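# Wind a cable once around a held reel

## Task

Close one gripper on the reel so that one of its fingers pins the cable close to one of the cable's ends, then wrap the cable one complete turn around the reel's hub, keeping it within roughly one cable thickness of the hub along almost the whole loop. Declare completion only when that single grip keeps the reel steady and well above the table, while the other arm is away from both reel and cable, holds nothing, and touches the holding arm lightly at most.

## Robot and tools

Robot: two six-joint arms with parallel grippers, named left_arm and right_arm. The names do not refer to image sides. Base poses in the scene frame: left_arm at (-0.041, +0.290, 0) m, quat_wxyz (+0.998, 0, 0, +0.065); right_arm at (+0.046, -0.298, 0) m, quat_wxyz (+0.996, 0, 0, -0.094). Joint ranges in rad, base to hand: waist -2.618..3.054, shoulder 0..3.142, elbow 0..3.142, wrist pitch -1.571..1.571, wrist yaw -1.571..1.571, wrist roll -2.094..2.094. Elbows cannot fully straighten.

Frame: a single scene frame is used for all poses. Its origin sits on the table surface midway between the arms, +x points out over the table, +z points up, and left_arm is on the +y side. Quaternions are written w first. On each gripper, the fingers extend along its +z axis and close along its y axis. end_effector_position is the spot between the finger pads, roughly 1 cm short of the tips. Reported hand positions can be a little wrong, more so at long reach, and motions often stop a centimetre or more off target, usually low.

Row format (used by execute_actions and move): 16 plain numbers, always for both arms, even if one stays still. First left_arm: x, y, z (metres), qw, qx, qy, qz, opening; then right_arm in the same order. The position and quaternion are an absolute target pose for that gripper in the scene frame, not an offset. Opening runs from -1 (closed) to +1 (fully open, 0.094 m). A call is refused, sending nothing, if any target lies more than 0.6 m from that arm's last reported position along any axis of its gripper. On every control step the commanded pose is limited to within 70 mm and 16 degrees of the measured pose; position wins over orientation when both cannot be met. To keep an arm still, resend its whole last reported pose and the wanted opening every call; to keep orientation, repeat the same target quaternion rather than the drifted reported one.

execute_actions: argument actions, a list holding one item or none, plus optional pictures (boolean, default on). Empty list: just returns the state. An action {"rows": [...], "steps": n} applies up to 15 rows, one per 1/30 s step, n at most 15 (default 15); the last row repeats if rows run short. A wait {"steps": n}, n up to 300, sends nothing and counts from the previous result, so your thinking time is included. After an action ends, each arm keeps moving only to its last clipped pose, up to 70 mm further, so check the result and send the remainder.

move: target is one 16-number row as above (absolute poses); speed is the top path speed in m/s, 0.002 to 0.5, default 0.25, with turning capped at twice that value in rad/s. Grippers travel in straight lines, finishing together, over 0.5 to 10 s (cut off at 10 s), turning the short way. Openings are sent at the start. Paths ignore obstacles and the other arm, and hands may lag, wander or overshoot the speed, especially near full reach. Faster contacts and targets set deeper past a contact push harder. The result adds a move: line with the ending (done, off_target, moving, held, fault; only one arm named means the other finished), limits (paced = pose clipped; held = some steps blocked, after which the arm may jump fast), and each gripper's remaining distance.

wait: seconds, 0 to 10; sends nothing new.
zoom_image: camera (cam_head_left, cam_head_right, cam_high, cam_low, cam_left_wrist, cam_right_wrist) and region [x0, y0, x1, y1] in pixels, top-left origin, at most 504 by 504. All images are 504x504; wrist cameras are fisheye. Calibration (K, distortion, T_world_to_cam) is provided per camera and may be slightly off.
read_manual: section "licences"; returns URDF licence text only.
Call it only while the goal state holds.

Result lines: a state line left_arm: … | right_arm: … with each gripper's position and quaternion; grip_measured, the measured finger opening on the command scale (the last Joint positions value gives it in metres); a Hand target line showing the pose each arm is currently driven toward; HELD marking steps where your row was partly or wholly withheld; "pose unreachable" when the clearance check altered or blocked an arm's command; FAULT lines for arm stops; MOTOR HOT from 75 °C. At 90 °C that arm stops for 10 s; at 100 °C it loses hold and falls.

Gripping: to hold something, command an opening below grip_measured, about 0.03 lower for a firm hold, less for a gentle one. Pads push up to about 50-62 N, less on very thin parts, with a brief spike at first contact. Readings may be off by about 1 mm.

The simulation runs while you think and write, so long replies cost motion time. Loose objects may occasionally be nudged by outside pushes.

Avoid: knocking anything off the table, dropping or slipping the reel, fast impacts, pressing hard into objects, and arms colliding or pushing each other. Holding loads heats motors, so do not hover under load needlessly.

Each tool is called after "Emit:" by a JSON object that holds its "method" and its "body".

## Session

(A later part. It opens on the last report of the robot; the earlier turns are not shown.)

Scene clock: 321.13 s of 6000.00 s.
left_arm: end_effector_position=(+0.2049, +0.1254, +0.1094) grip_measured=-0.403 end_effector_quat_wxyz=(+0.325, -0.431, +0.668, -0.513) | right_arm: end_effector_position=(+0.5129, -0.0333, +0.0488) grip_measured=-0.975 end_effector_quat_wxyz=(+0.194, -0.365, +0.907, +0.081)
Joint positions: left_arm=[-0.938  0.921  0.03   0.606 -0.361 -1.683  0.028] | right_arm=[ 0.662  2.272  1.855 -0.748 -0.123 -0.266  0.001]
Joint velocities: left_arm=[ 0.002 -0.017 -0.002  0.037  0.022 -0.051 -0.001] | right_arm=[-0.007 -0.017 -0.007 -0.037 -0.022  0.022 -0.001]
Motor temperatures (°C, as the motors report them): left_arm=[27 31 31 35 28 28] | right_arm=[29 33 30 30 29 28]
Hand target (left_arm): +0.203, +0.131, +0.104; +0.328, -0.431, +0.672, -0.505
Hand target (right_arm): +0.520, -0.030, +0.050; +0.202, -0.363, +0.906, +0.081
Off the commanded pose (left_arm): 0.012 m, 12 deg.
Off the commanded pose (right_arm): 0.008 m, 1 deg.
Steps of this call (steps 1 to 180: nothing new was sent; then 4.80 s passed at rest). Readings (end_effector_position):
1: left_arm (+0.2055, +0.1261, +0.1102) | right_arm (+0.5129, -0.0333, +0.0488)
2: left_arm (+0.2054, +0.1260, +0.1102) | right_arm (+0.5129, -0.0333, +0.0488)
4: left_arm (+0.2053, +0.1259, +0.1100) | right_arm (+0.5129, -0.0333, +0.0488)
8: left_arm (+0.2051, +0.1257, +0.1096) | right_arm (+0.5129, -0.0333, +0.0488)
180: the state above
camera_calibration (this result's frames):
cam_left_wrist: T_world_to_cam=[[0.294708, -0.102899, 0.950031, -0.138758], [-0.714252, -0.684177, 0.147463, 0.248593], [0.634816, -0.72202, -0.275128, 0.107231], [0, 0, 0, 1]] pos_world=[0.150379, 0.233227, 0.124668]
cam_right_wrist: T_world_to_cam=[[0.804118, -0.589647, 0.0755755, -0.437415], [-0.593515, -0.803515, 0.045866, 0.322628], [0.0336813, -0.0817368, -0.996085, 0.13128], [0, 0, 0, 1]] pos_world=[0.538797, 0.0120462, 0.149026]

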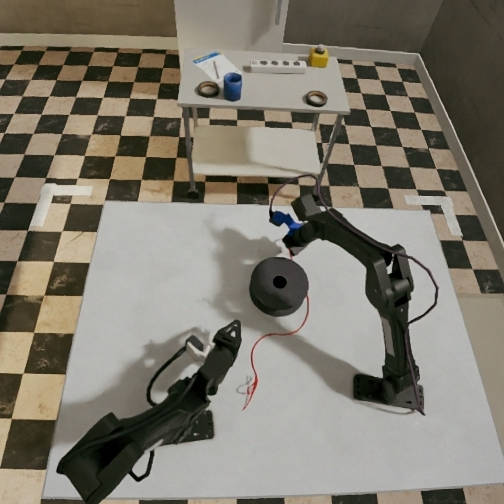

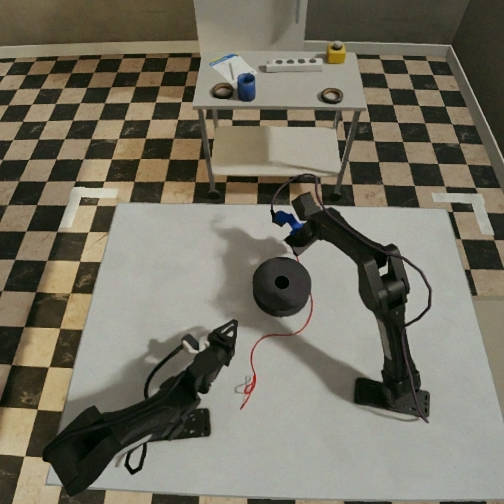

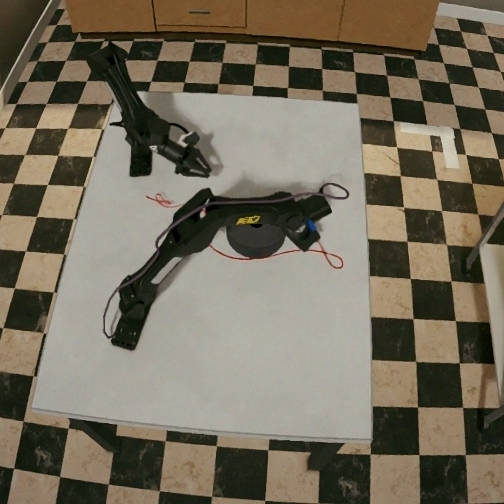

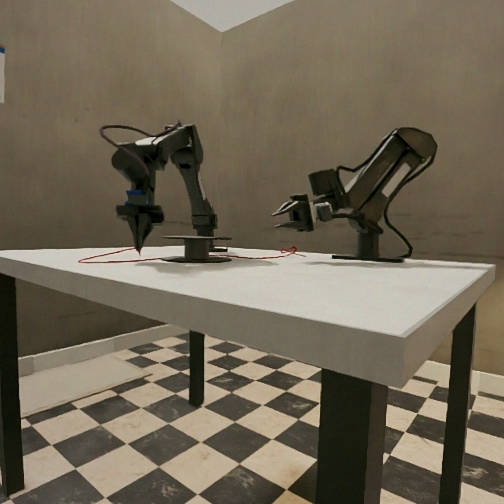

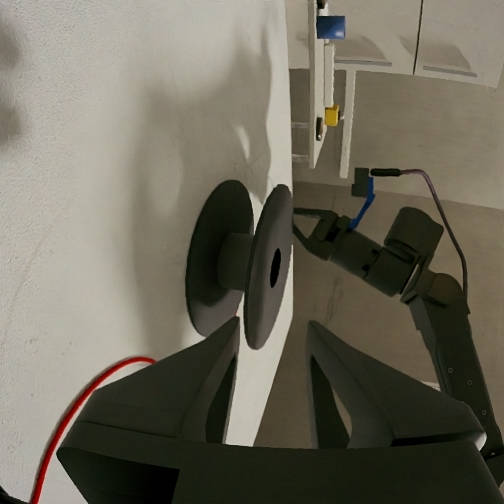

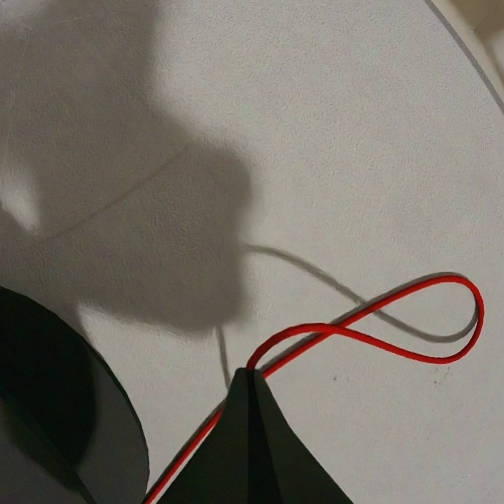

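Emit:
{"method": "move", "body": {"target": [0.13,0.24,0.2,0.352,-0.375,0.624,-0.588,-0.4,0.47,0.09,0.05,0.15,-0.36,0.91,0.1,-1], "speed": 0.15}}

Emit:
{"method": "move", "body": {"target": [0.13,0.24,0.2,0.352,-0.375,0.624,-0.588,-0.4,0.35,0.14,0.05,0.08,-0.37,0.92,0.1,-1], "speed": 0.15}}

Emit:
{"method": "move", "body": {"target": [0.13,0.24,0.2,0.352,-0.375,0.624,-0.588,-0.4,0.24,0.08,0.045,0,-0.37,0.93,0,-1], "speed": 0.12}}

Scene clock: 331.13 s of 6000.00 s.
left_arm: end_effector_position=(+0.1358, +0.2453, +0.2046) grip_measured=-0.403 end_effector_quat_wxyz=(+0.375, -0.382, +0.615, -0.579) | right_arm: end_effector_position=(+0.4660, +0.0904, +0.0495) grip_measured=-0.975 end_effector_quat_wxyz=(+0.149, -0.365, +0.913, +0.106)
Joint positions: left_arm=[ 0.956  0.14   0.345 -1.014  1.505 -0.743  0.028] | right_arm=[ 0.902  2.515  2.308 -1.01  -0.103 -0.03   0.001]
Joint velocities: left_arm=[ 0.002  0.056 -0.007 -0.139 -0.066  0.168 -0.001] | right_arm=[ 0.022 -0.017  0.007  0.051  0.022 -0.007 -0.   ]
Motor temperatures (°C, as the motors report them): left_arm=[27 31 31 35 28 28] | right_arm=[29 34 31 30 29 28]
Hand target (left_arm): +0.135, +0.242, +0.203; +0.364, -0.379, +0.612, -0.591
Hand target (right_arm): +0.470, +0.091, +0.050; +0.151, -0.361, +0.914, +0.104
Off the commanded pose (left_arm): 0.009 m, 3 deg.
Off the commanded pose (right_arm): 0.004 m, 1 deg.
After step 180, 0.53 s passed at rest.
move: off_target (left_arm); limits=paced
camera_calibration (this result's frames):
cam_left_wrist: T_world_to_cam=[[0.0892081, -0.0384543, 0.99527, -0.19371], [-0.740937, -0.670352, 0.0405113, 0.289317], [0.665623, -0.741046, -0.088293, 0.226131], [0, 0, 0, 1]] pos_world=[0.0811279, 0.354069, 0.201039]
cam_right_wrist: T_world_to_cam=[[0.815282, -0.578872, -0.0148913, -0.328598], [-0.575111, -0.812448, 0.0957881, 0.383945], [-0.0675475, -0.0695302, -0.99529, 0.189672], [0, 0, 0, 1]] pos_world=[0.501523, 0.134907, 0.147108]

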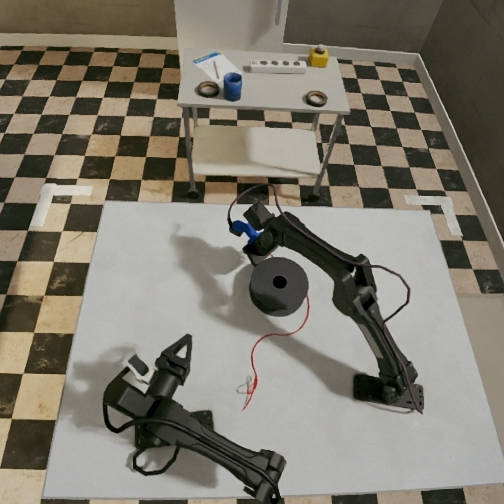

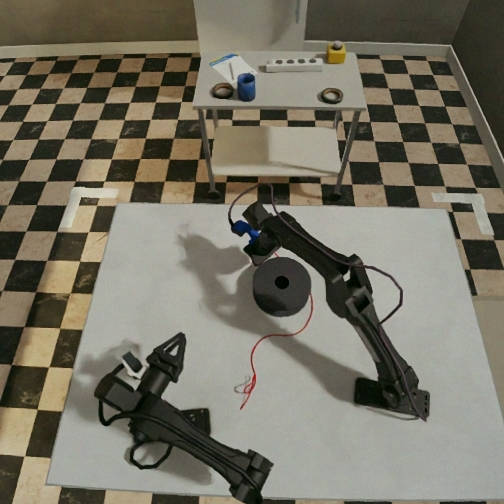

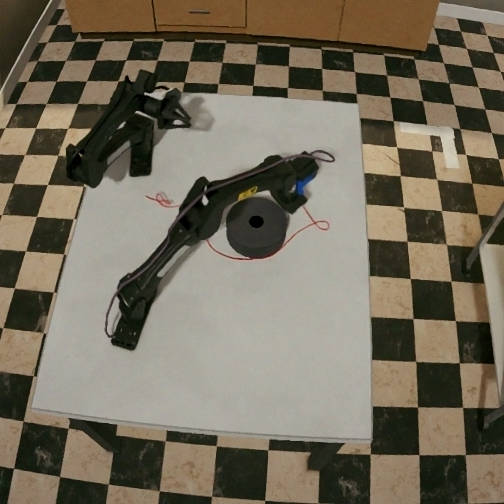

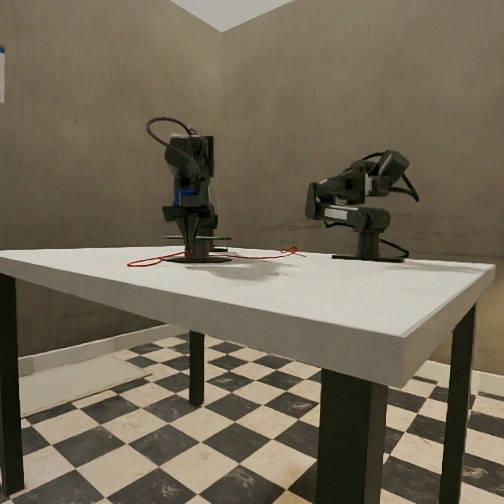

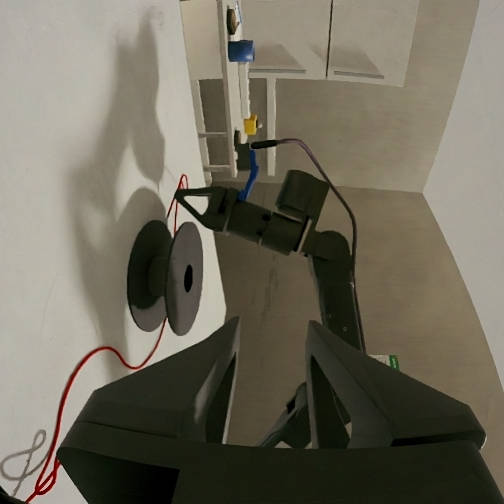

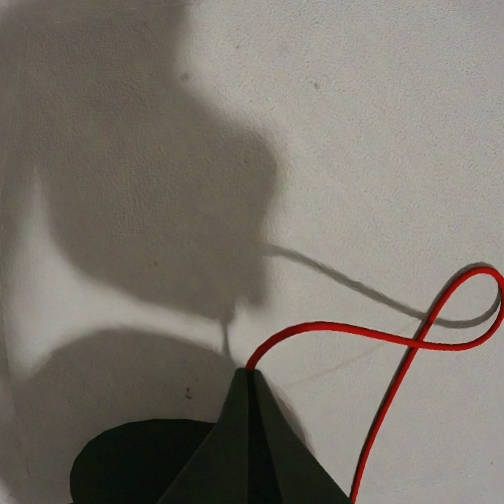

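Scene clock: 332.47 s of 6000.00 s.
left_arm: end_effector_position=(+0.1342, +0.2414, +0.1991) grip_measured=-0.403 end_effector_quat_wxyz=(+0.367, -0.382, +0.618, -0.581) | right_arm: end_effector_position=(+0.3505, +0.1462, +0.0449) grip_measured=-0.975 end_effector_quat_wxyz=(+0.081, -0.376, +0.917, +0.107)
Joint positions: left_arm=[ 0.944  0.169  0.345 -1.095  1.501 -0.642  0.028] | right_arm=[ 1.125  2.456  2.212 -1.075 -0.098  0.171  0.001]
Joint velocities: left_arm=[ 0.007  0.061 -0.002 -0.066  0.022  0.125 -0.001] | right_arm=[ 0.012 -0.037  0.007 -0.022  0.007 -0.051 -0.   ]
Motor temperatures (°C, as the motors report them): left_arm=[27 31 31 35 28 28] | right_arm=[29 34 31 30 29 28]
Hand target (left_arm): +0.133, +0.239, +0.200; +0.360, -0.380, +0.618, -0.587
Hand target (right_arm): +0.349, +0.141, +0.049; +0.079, -0.370, +0.920, +0.104
Off the commanded pose (left_arm): 0.004 m, 2 deg.
Off the commanded pose (right_arm): 0.008 m, 1 deg.
move: done
camera_calibration (this result's frames):
cam_left_wrist: T_world_to_cam=[[0.100041, -0.0352639, 0.994358, -0.190205], [-0.749767, -0.659652, 0.0520395, 0.281987], [0.654095, -0.750743, -0.0924323, 0.22849], [0, 0, 0, 1]] pos_world=[0.0809987, 0.350844, 0.195577]
cam_right_wrist: T_world_to_cam=[[0.826113, -0.556799, -0.0866726, -0.205941], [-0.531899, -0.821288, 0.206325, 0.344464], [-0.186065, -0.124347, -0.974637, 0.229861], [0, 0, 0, 1]] pos_world=[0.39612, 0.196818, 0.13511]

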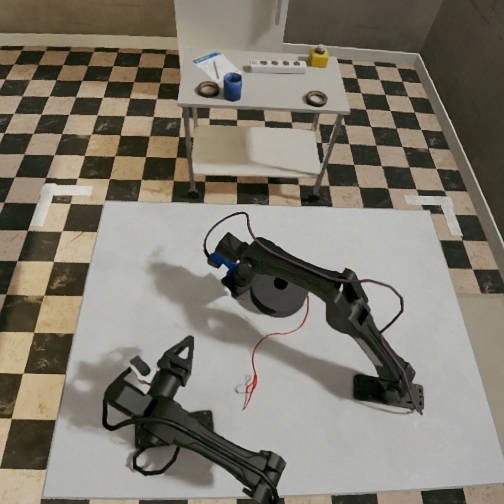

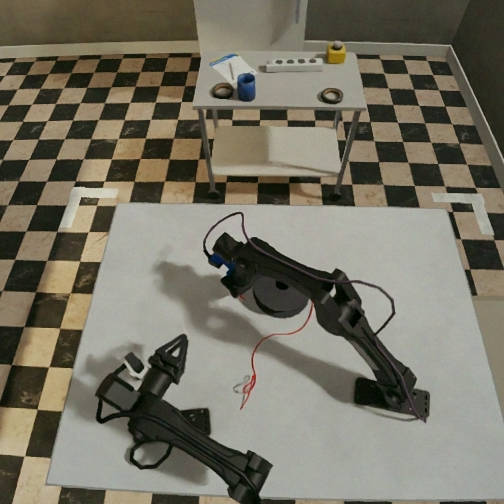

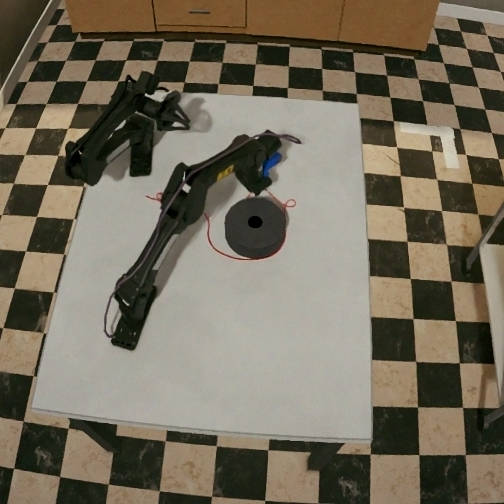

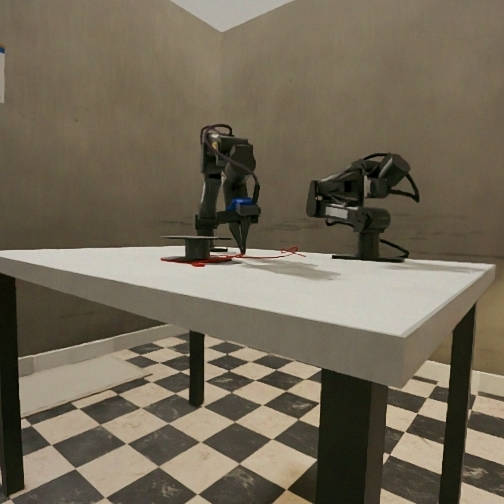

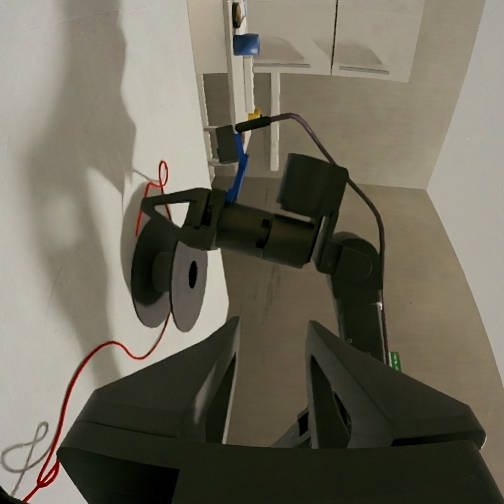

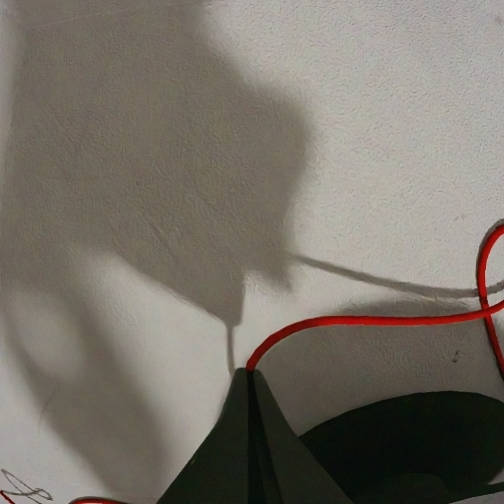

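Scene clock: 333.97 s of 6000.00 s.
left_arm: end_effector_position=(+0.1347, +0.2425, +0.1953) grip_measured=-0.403 end_effector_quat_wxyz=(+0.361, -0.385, +0.619, -0.581) | right_arm: end_effector_position=(+0.2417, +0.0856, +0.0392) grip_measured=-0.975 end_effector_quat_wxyz=(-0.004, -0.373, +0.928, +0.010)
Joint positions: left_arm=[ 0.944  0.219  0.345 -1.14   1.497 -0.558  0.028] | right_arm=[ 1.278  2.223  1.82  -1.162 -0.02   0.324  0.001]
Joint velocities: left_arm=[-0.002  0.051  0.002 -0.095  0.051 -0.037  0.   ] | right_arm=[ 0.007 -0.007  0.007  0.007  0.037  0.007  0.   ]
Motor temperatures (°C, as the motors report them): left_arm=[27 31 31 35 28 28] | right_arm=[29 34 30 30 29 28]
Hand target (left_arm): +0.134, +0.239, +0.200; +0.357, -0.379, +0.620, -0.587
Hand target (right_arm): +0.240, +0.080, +0.043; -0.003, -0.370, +0.929, +0.003
Off the commanded pose (left_arm): 0.007 m, 2 deg.
Off the commanded pose (right_arm): 0.008 m, 1 deg.
move: done
camera_calibration (this result's frames):
cam_left_wrist: T_world_to_cam=[[0.110861, -0.0291547, 0.993408, -0.189258], [-0.750992, -0.657151, 0.0645221, 0.280421], [0.650938, -0.753195, -0.0947474, 0.230085], [0, 0, 0, 1]] pos_world=[0.0818048, 0.35206, 0.191717]
cam_right_wrist: T_world_to_cam=[[0.816065, -0.577704, -0.0172197, -0.148801], [-0.511647, -0.735967, 0.443362, 0.216509], [-0.268805, -0.353002, -0.896177, 0.23299], [0, 0, 0, 1]] pos_world=[0.294836, 0.155627, 0.110246]

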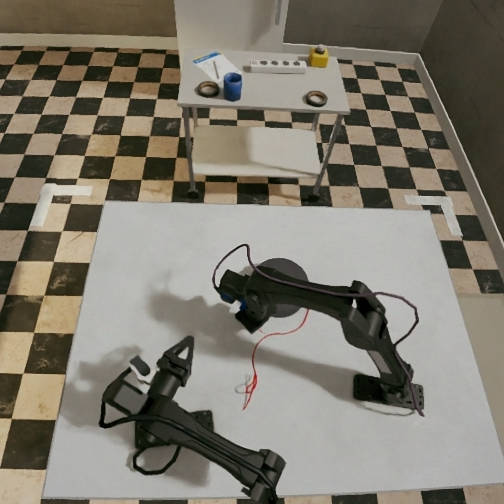

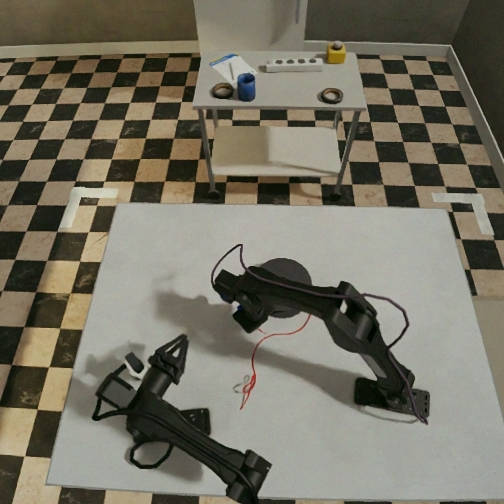

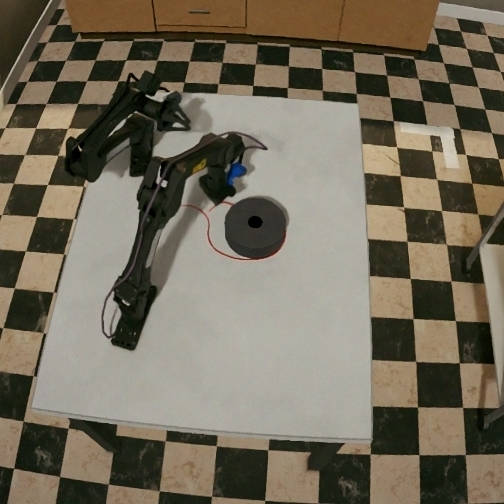

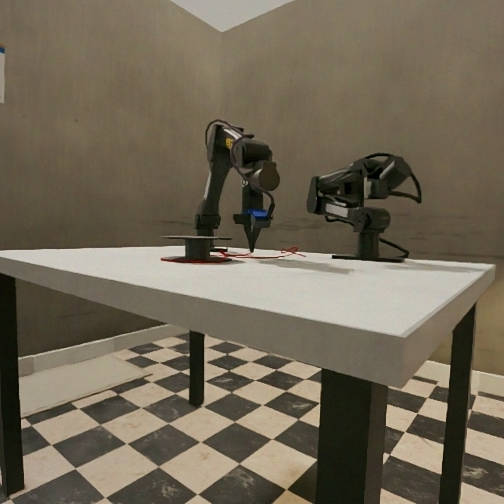

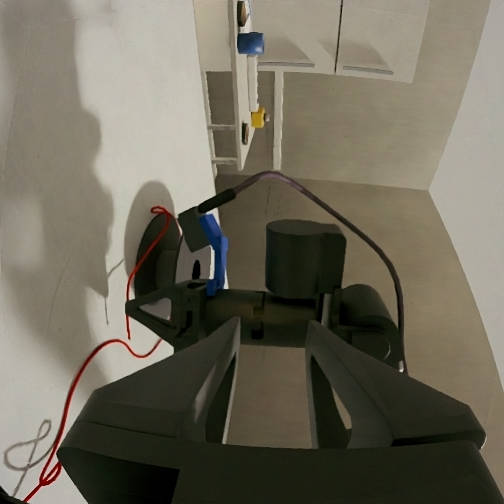

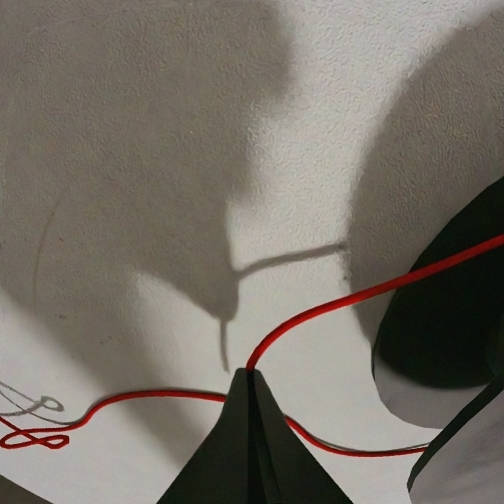

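Emit:
{"method": "move", "body": {"target": [0.13,0.24,0.2,0.352,-0.375,0.624,-0.588,-0.4,0.23,-0.09,0.055,0,-0.37,0.93,0,-1], "speed": 0.08}}

Emit:
{"method": "move", "body": {"target": [0.25,0.06,0.068,0.352,-0.375,0.624,-0.588,-0.4,0.27,-0.16,0.05,0,-0.37,0.93,0,-1], "speed": 0.12}}

Emit:
{"method": "zoom_image", "body": {"camera": "cam_low", "region": [120,200,320,290]}}

Scene clock: 341.70 s of 6000.00 s.
left_arm: end_effector_position=(+0.1347, +0.2426, +0.1920) grip_measured=-0.403 end_effector_quat_wxyz=(+0.357, -0.388, +0.620, -0.581) | right_arm: end_effector_position=(+0.2294, -0.0862, +0.0520) grip_measured=-0.975 end_effector_quat_wxyz=(-0.005, -0.368, +0.930, -0.000)
Joint positions: left_arm=[ 0.944  0.26   0.345 -1.185  1.493 -0.481  0.028] | right_arm=[ 1.041  1.661  1.093 -1.013 -0.004  0.098  0.001]
Joint velocities: left_arm=[ 0.007  0.022  0.017 -0.007  0.066  0.022  0.   ] | right_arm=[ 0.012 -0.007  0.002 -0.037  0.022  0.051  0.   ]
Motor temperatures (°C, as the motors report them): left_arm=[27 31 31 34 28 28] | right_arm=[29 35 30 30 29 28]
Hand target (left_arm): +0.134, +0.239, +0.200; +0.355, -0.378, +0.622, -0.587
Hand target (right_arm): +0.231, -0.091, +0.053; +0.001, -0.370, +0.929, -0.003
Off the commanded pose (left_arm): 0.010 m, 2 deg.
Off the commanded pose (right_arm): 0.005 m, 1 deg.
move: done
camera_calibration (this result's frames):
cam_left_wrist: T_world_to_cam=[[0.120021, -0.0260809, 0.992429, -0.187718], [-0.752358, -0.654609, 0.0737844, 0.278551], [0.647729, -0.755517, -0.098189, 0.23153], [0, 0, 0, 1]] pos_world=[0.0821308, 0.352371, 0.188478]
cam_right_wrist: T_world_to_cam=[[0.809688, -0.58686, -0.00101858, -0.237968], [-0.522247, -0.721331, 0.454906, 0.0811502], [-0.267701, -0.3678, -0.890539, 0.178676], [0, 0, 0, 1]] pos_world=[0.282892, -0.0154005, 0.12196]

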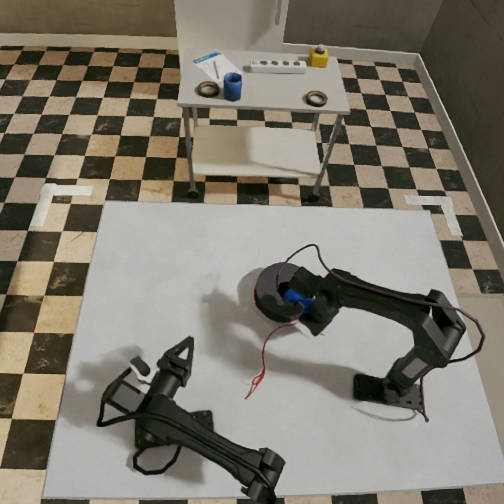

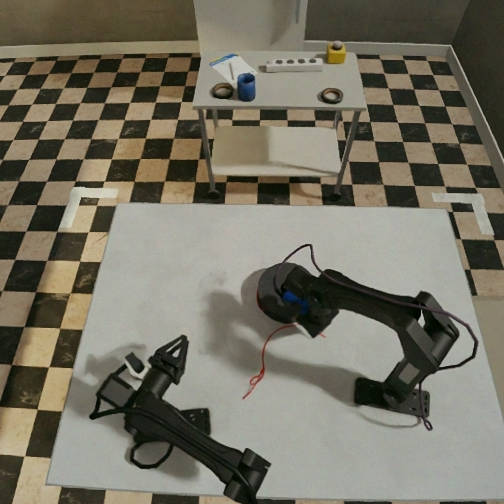

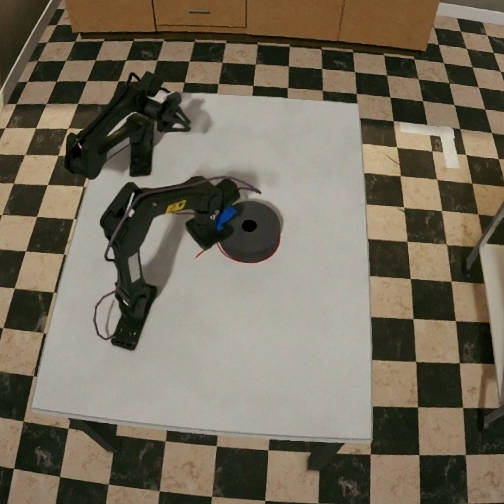

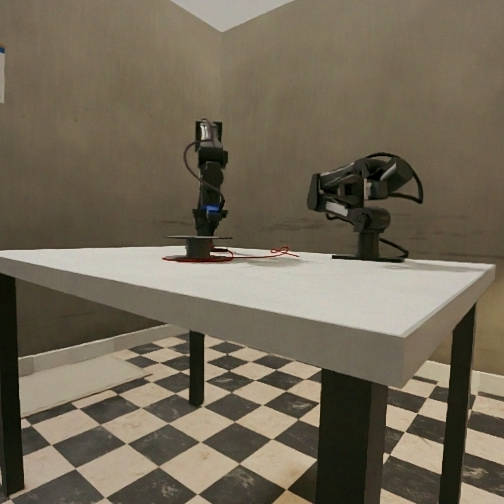

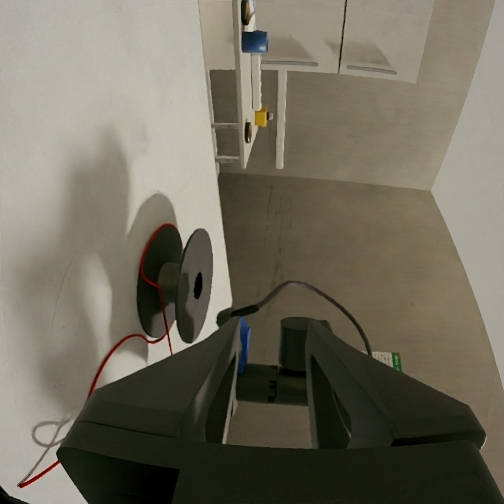

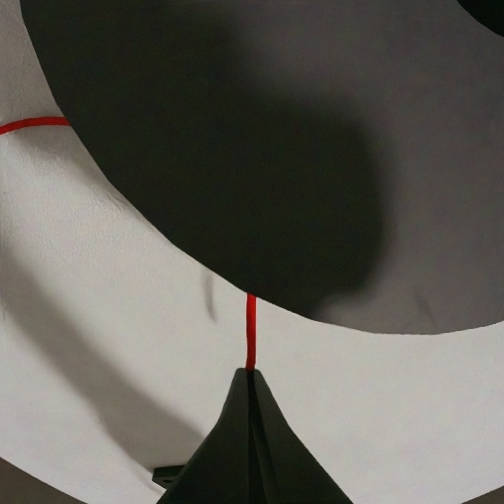

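Scene clock: 344.07 s of 6000.00 s.
left_arm: end_effector_position=(+0.1298, +0.2298, +0.1782) grip_measured=-0.403 end_effector_quat_wxyz=(+0.338, -0.377, +0.632, -0.586) | right_arm: end_effector_position=(+0.2699, -0.1566, +0.0490) grip_measured=-0.975 end_effector_quat_wxyz=(-0.007, -0.368, +0.930, -0.001)
Joint positions: left_arm=[ 0.882  0.173  0.298 -1.171  1.473 -0.542  0.028] | right_arm=[ 0.748  1.611  1.027 -1.001 -0.002 -0.195  0.001]
Joint velocities: left_arm=[-0.007  0.012 -0.012 -0.022  0.007 -0.051 -0.001] | right_arm=[-0.017 -0.007 -0.002  0.007  0.007  0.037 -0.   ]
Motor temperatures (°C, as the motors report them): left_arm=[27 31 31 34 28 28] | right_arm=[29 34 30 30 29 28]
Hand target (left_arm): +0.130, +0.230, +0.180; +0.339, -0.376, +0.631, -0.588
Hand target (right_arm): +0.271, -0.161, +0.050; +0.000, -0.370, +0.929, -0.004
Off the commanded pose (left_arm): 0.235 m, 2 deg; position clipped at the last step of the last action.
Off the commanded pose (right_arm): 0.004 m, 1 deg.
move: held (left_arm); limits=paced,held; held on 61 of 71 steps (left_arm), including the last (left_arm)
pose unreachable (left arm): on one or more control steps of this call this arm could not follow its commanded pose, so it was not sent that pose on those steps. On the call's last step it was still not sent that pose. It may still have moved: this result reports where it is.
cause: the commanded pose would bring two parts of the arm too close to each other (its upper arm (the part past joint 2) and its wrist (the part past joint 5), with joints 3 (elbow) to 5 (wrist yaw) between them).
camera_calibration (this result's frames):
cam_left_wrist: T_world_to_cam=[[0.134737, -0.0331411, 0.990327, -0.173727], [-0.781723, -0.617711, 0.0856845, 0.260667], [0.608896, -0.785707, -0.109136, 0.237584], [0, 0, 0, 1]] pos_world=[0.082513, 0.341931, 0.17564]
cam_right_wrist: T_world_to_cam=[[0.809908, -0.586549, -0.00309961, -0.311998], [-0.520307, -0.72086, 0.457866, 0.0522936], [-0.270795, -0.369217, -0.889016, 0.161443], [0, 0, 0, 1]] pos_world=[0.323616, -0.0856985, 0.118615]

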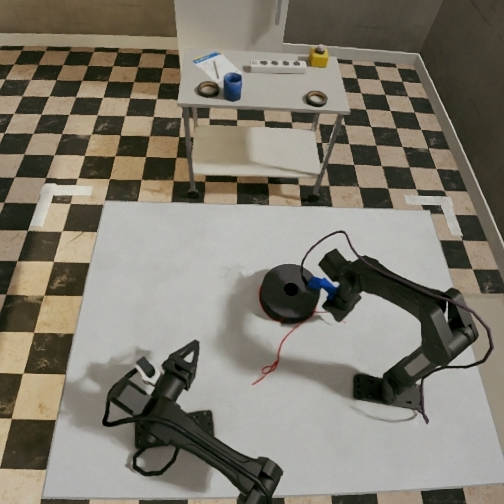

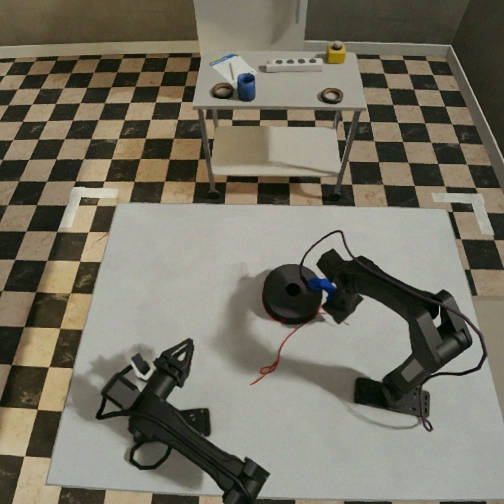

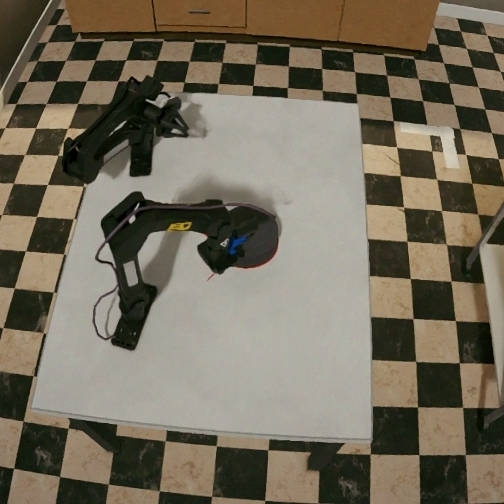

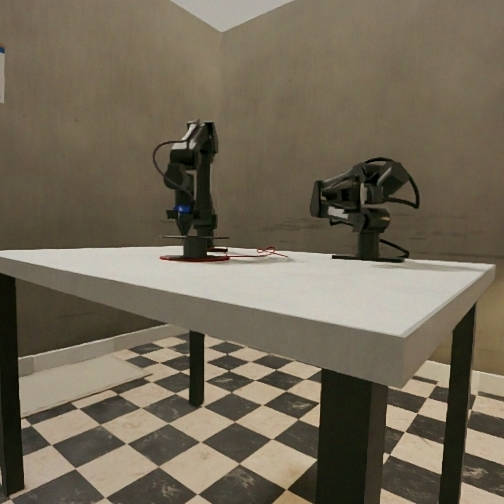

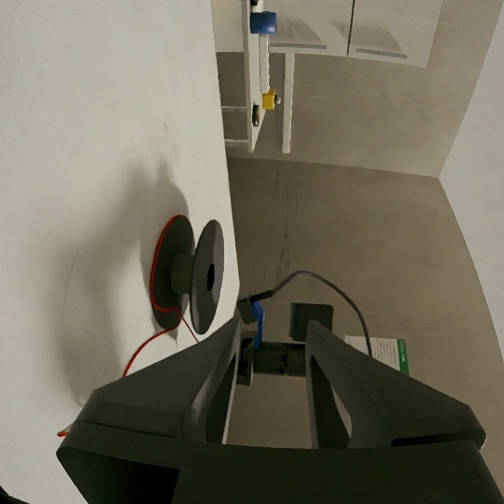

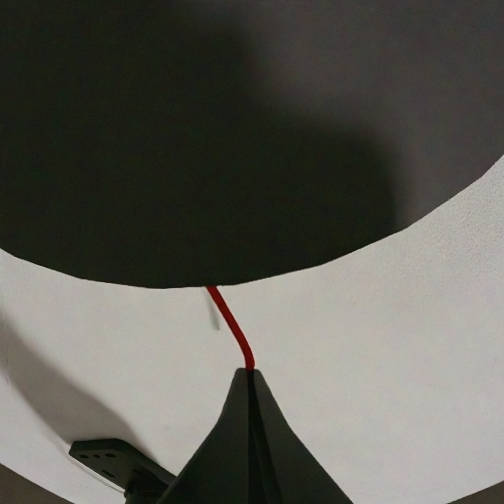

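Region (120, 200, 320, 290) of cam_low's 504x504 image, scaled by 2.520, with more detail than that image has; it fills the top 227 rows of this view, and the rest is white.

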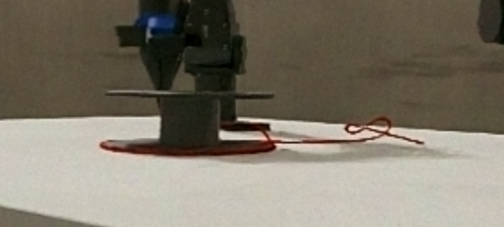

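Emit:
{"method": "move", "body": {"target": [0.22,0.2,0.22,0.2,0.2,0.95,0,0,0.28,-0.17,0.05,0,0.087,0.996,0,-1]}}

Emit:
{"method": "move", "body": {"target": [0.16,0.02,0.09,0,0.216,0.976,0,0,0.28,-0.17,0.05,0,0.087,0.996,0,-1]}}

Scene clock: 362.13 s of 6000.00 s.
left_arm: end_effector_position=(+0.2180, +0.1993, +0.2090) grip_measured=-0.003 end_effector_quat_wxyz=(+0.192, +0.193, +0.962, -0.004) | right_arm: end_effector_position=(+0.2770, -0.1684, +0.0490) grip_measured=-0.975 end_effector_quat_wxyz=(-0.006, +0.078, +0.997, -0.003)
Joint positions: left_arm=[-0.51   1.259  1.298 -1.228 -0.061  0.027  0.047] | right_arm=[ 0.696  1.611  1.027 -1.001 -0.002  0.663  0.001]
Joint velocities: left_arm=[ 0.007 -0.007 -0.002 -0.007  0.022  0.007 -0.   ] | right_arm=[ 0.012  0.012  0.002 -0.007 -0.007  0.081  0.001]
Motor temperatures (°C, as the motors report them): left_arm=[27 31 32 33 28 28] | right_arm=[29 33 30 29 29 28]
Hand target (left_arm): +0.220, +0.197, +0.216; +0.196, +0.199, +0.960, -0.001
Hand target (right_arm): +0.280, -0.170, +0.050; +0.000, +0.087, +0.996, -0.001
Off the commanded pose (left_arm): 0.011 m, 2 deg.
Off the commanded pose (right_arm): 0.004 m, 1 deg.
After step 180, 7.77 s passed at rest.
move: off_target (left_arm)
camera_calibration (this result's frames):
cam_left_wrist: T_world_to_cam=[[-0.334994, -0.936437, -0.104233, 0.294099], [-0.941972, 0.33539, 0.0142339, 0.16808], [0.0216294, 0.102953, -0.994451, 0.299239], [0, 0, 0, 1]] pos_world=[0.250376, 0.188226, 0.325841]
cam_right_wrist: T_world_to_cam=[[0.0342516, -0.999376, 0.00864408, -0.179883], [-0.88842, -0.0264851, 0.458266, 0.2664], [-0.457751, -0.0233759, -0.888773, 0.269041], [0, 0, 0, 1]] pos_world=[0.365991, -0.166426, 0.118589]

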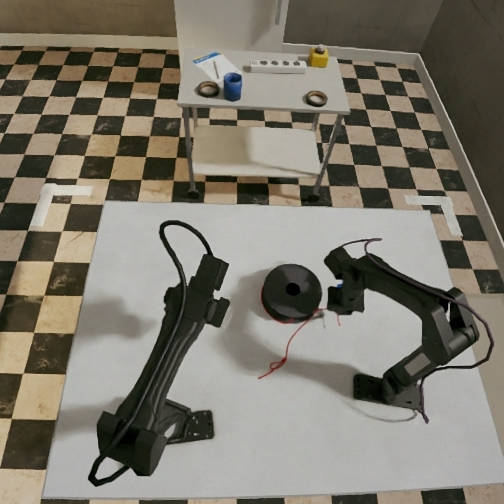

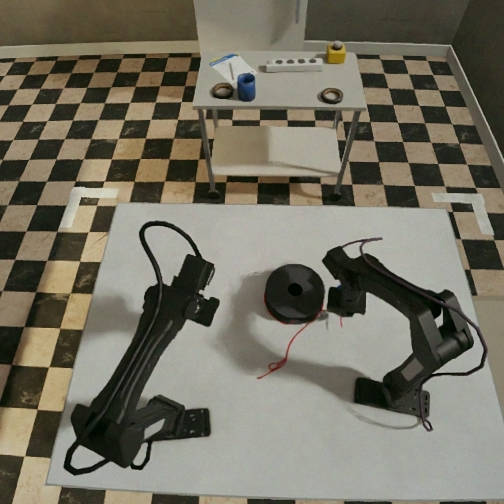

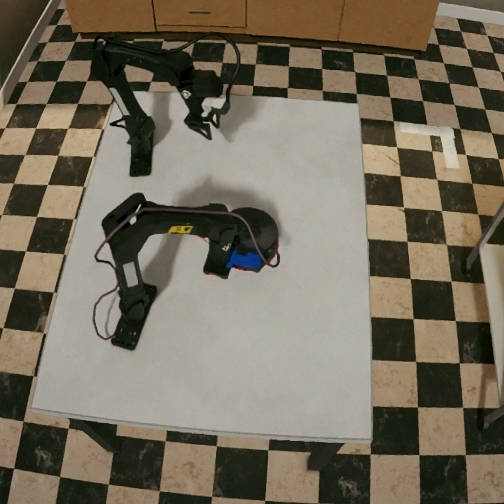

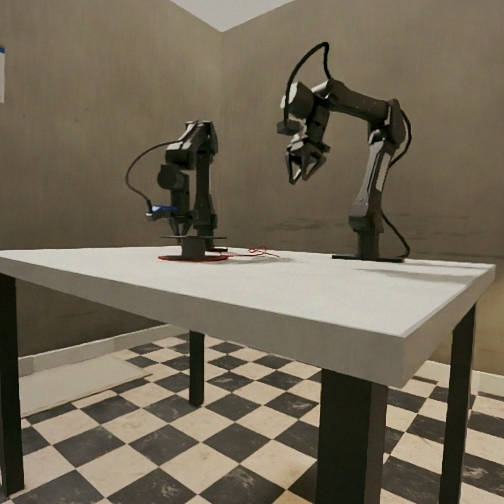

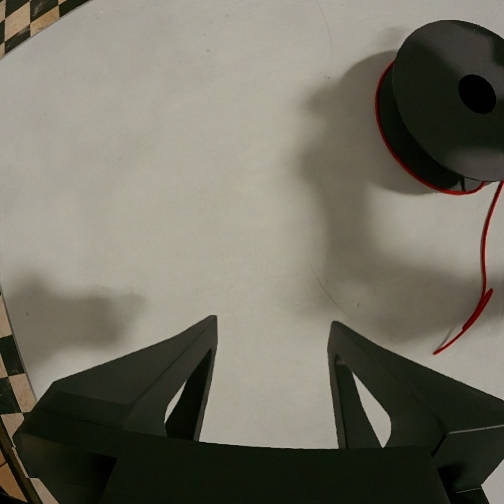

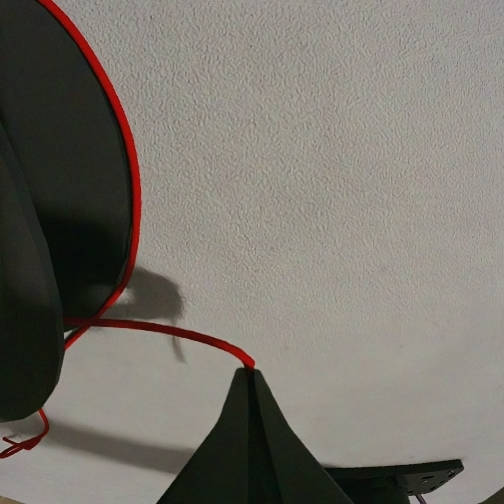

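Scene clock: 363.57 s of 6000.00 s.
left_arm: end_effector_position=(+0.1512, +0.0304, +0.0818) grip_measured=-0.003 end_effector_quat_wxyz=(-0.014, +0.216, +0.976, +0.015) | right_arm: end_effector_position=(+0.2770, -0.1684, +0.0490) grip_measured=-0.975 end_effector_quat_wxyz=(-0.006, +0.078, +0.997, -0.003)
Joint positions: left_arm=[-1.07   1.819  1.401 -1.194 -0.004 -0.504  0.047] | right_arm=[ 0.696  1.611  1.027 -1.001 -0.002  0.664  0.001]
Joint velocities: left_arm=[ 0.012  0.012 -0.007 -0.022  0.007 -0.022  0.   ] | right_arm=[-0.012 -0.007  0.007 -0.007  0.007 -0.051  0.   ]
Motor temperatures (°C, as the motors report them): left_arm=[27 31 32 33 28 28] | right_arm=[29 33 30 29 29 28]
Hand target (left_arm): +0.155, +0.021, +0.089; -0.003, +0.214, +0.977, +0.002
Hand target (right_arm): +0.280, -0.170, +0.050; +0.000, +0.087, +0.996, -0.000
Off the commanded pose (left_arm): 0.016 m, 2 deg.
Off the commanded pose (right_arm): 0.004 m, 1 deg.
move: off_target (left_arm)
camera_calibration (this result's frames):
cam_left_wrist: T_world_to_cam=[[-0.403261, -0.91211, -0.073732, 0.107368], [-0.843559, 0.339303, 0.416271, 0.11572], [-0.354668, 0.230063, -0.906246, 0.237429], [0, 0, 0, 1]] pos_world=[0.225122, 0.00404364, 0.174915]
cam_right_wrist: T_world_to_cam=[[0.0331079, -0.999414, 0.00865906, -0.179574], [-0.888453, -0.0254616, 0.458261, 0.266582], [-0.457772, -0.0228652, -0.888775, 0.269133], [0, 0, 0, 1]] pos_world=[0.365992, -0.166527, 0.11859]

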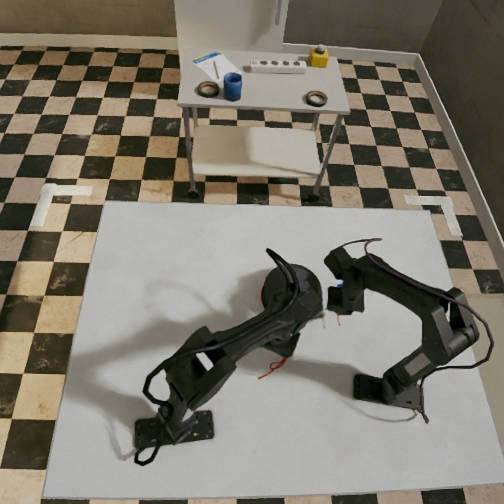

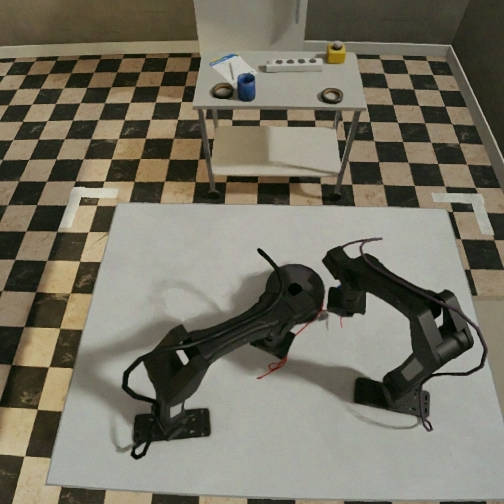

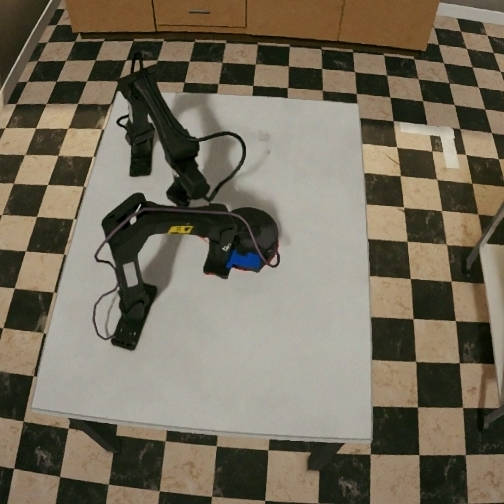

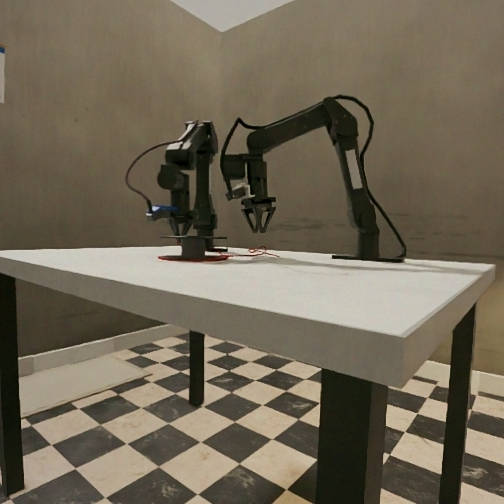

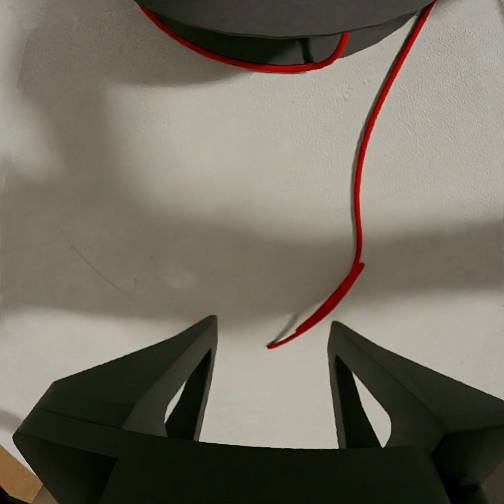

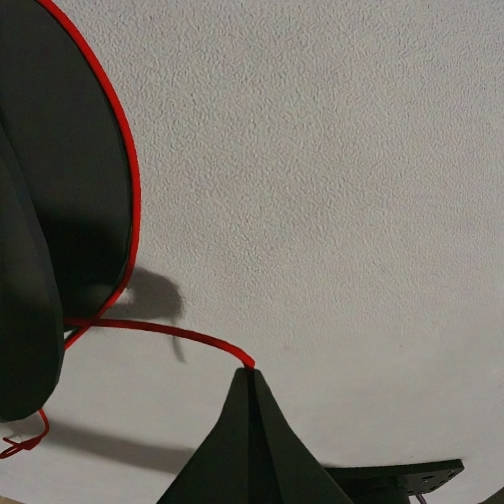

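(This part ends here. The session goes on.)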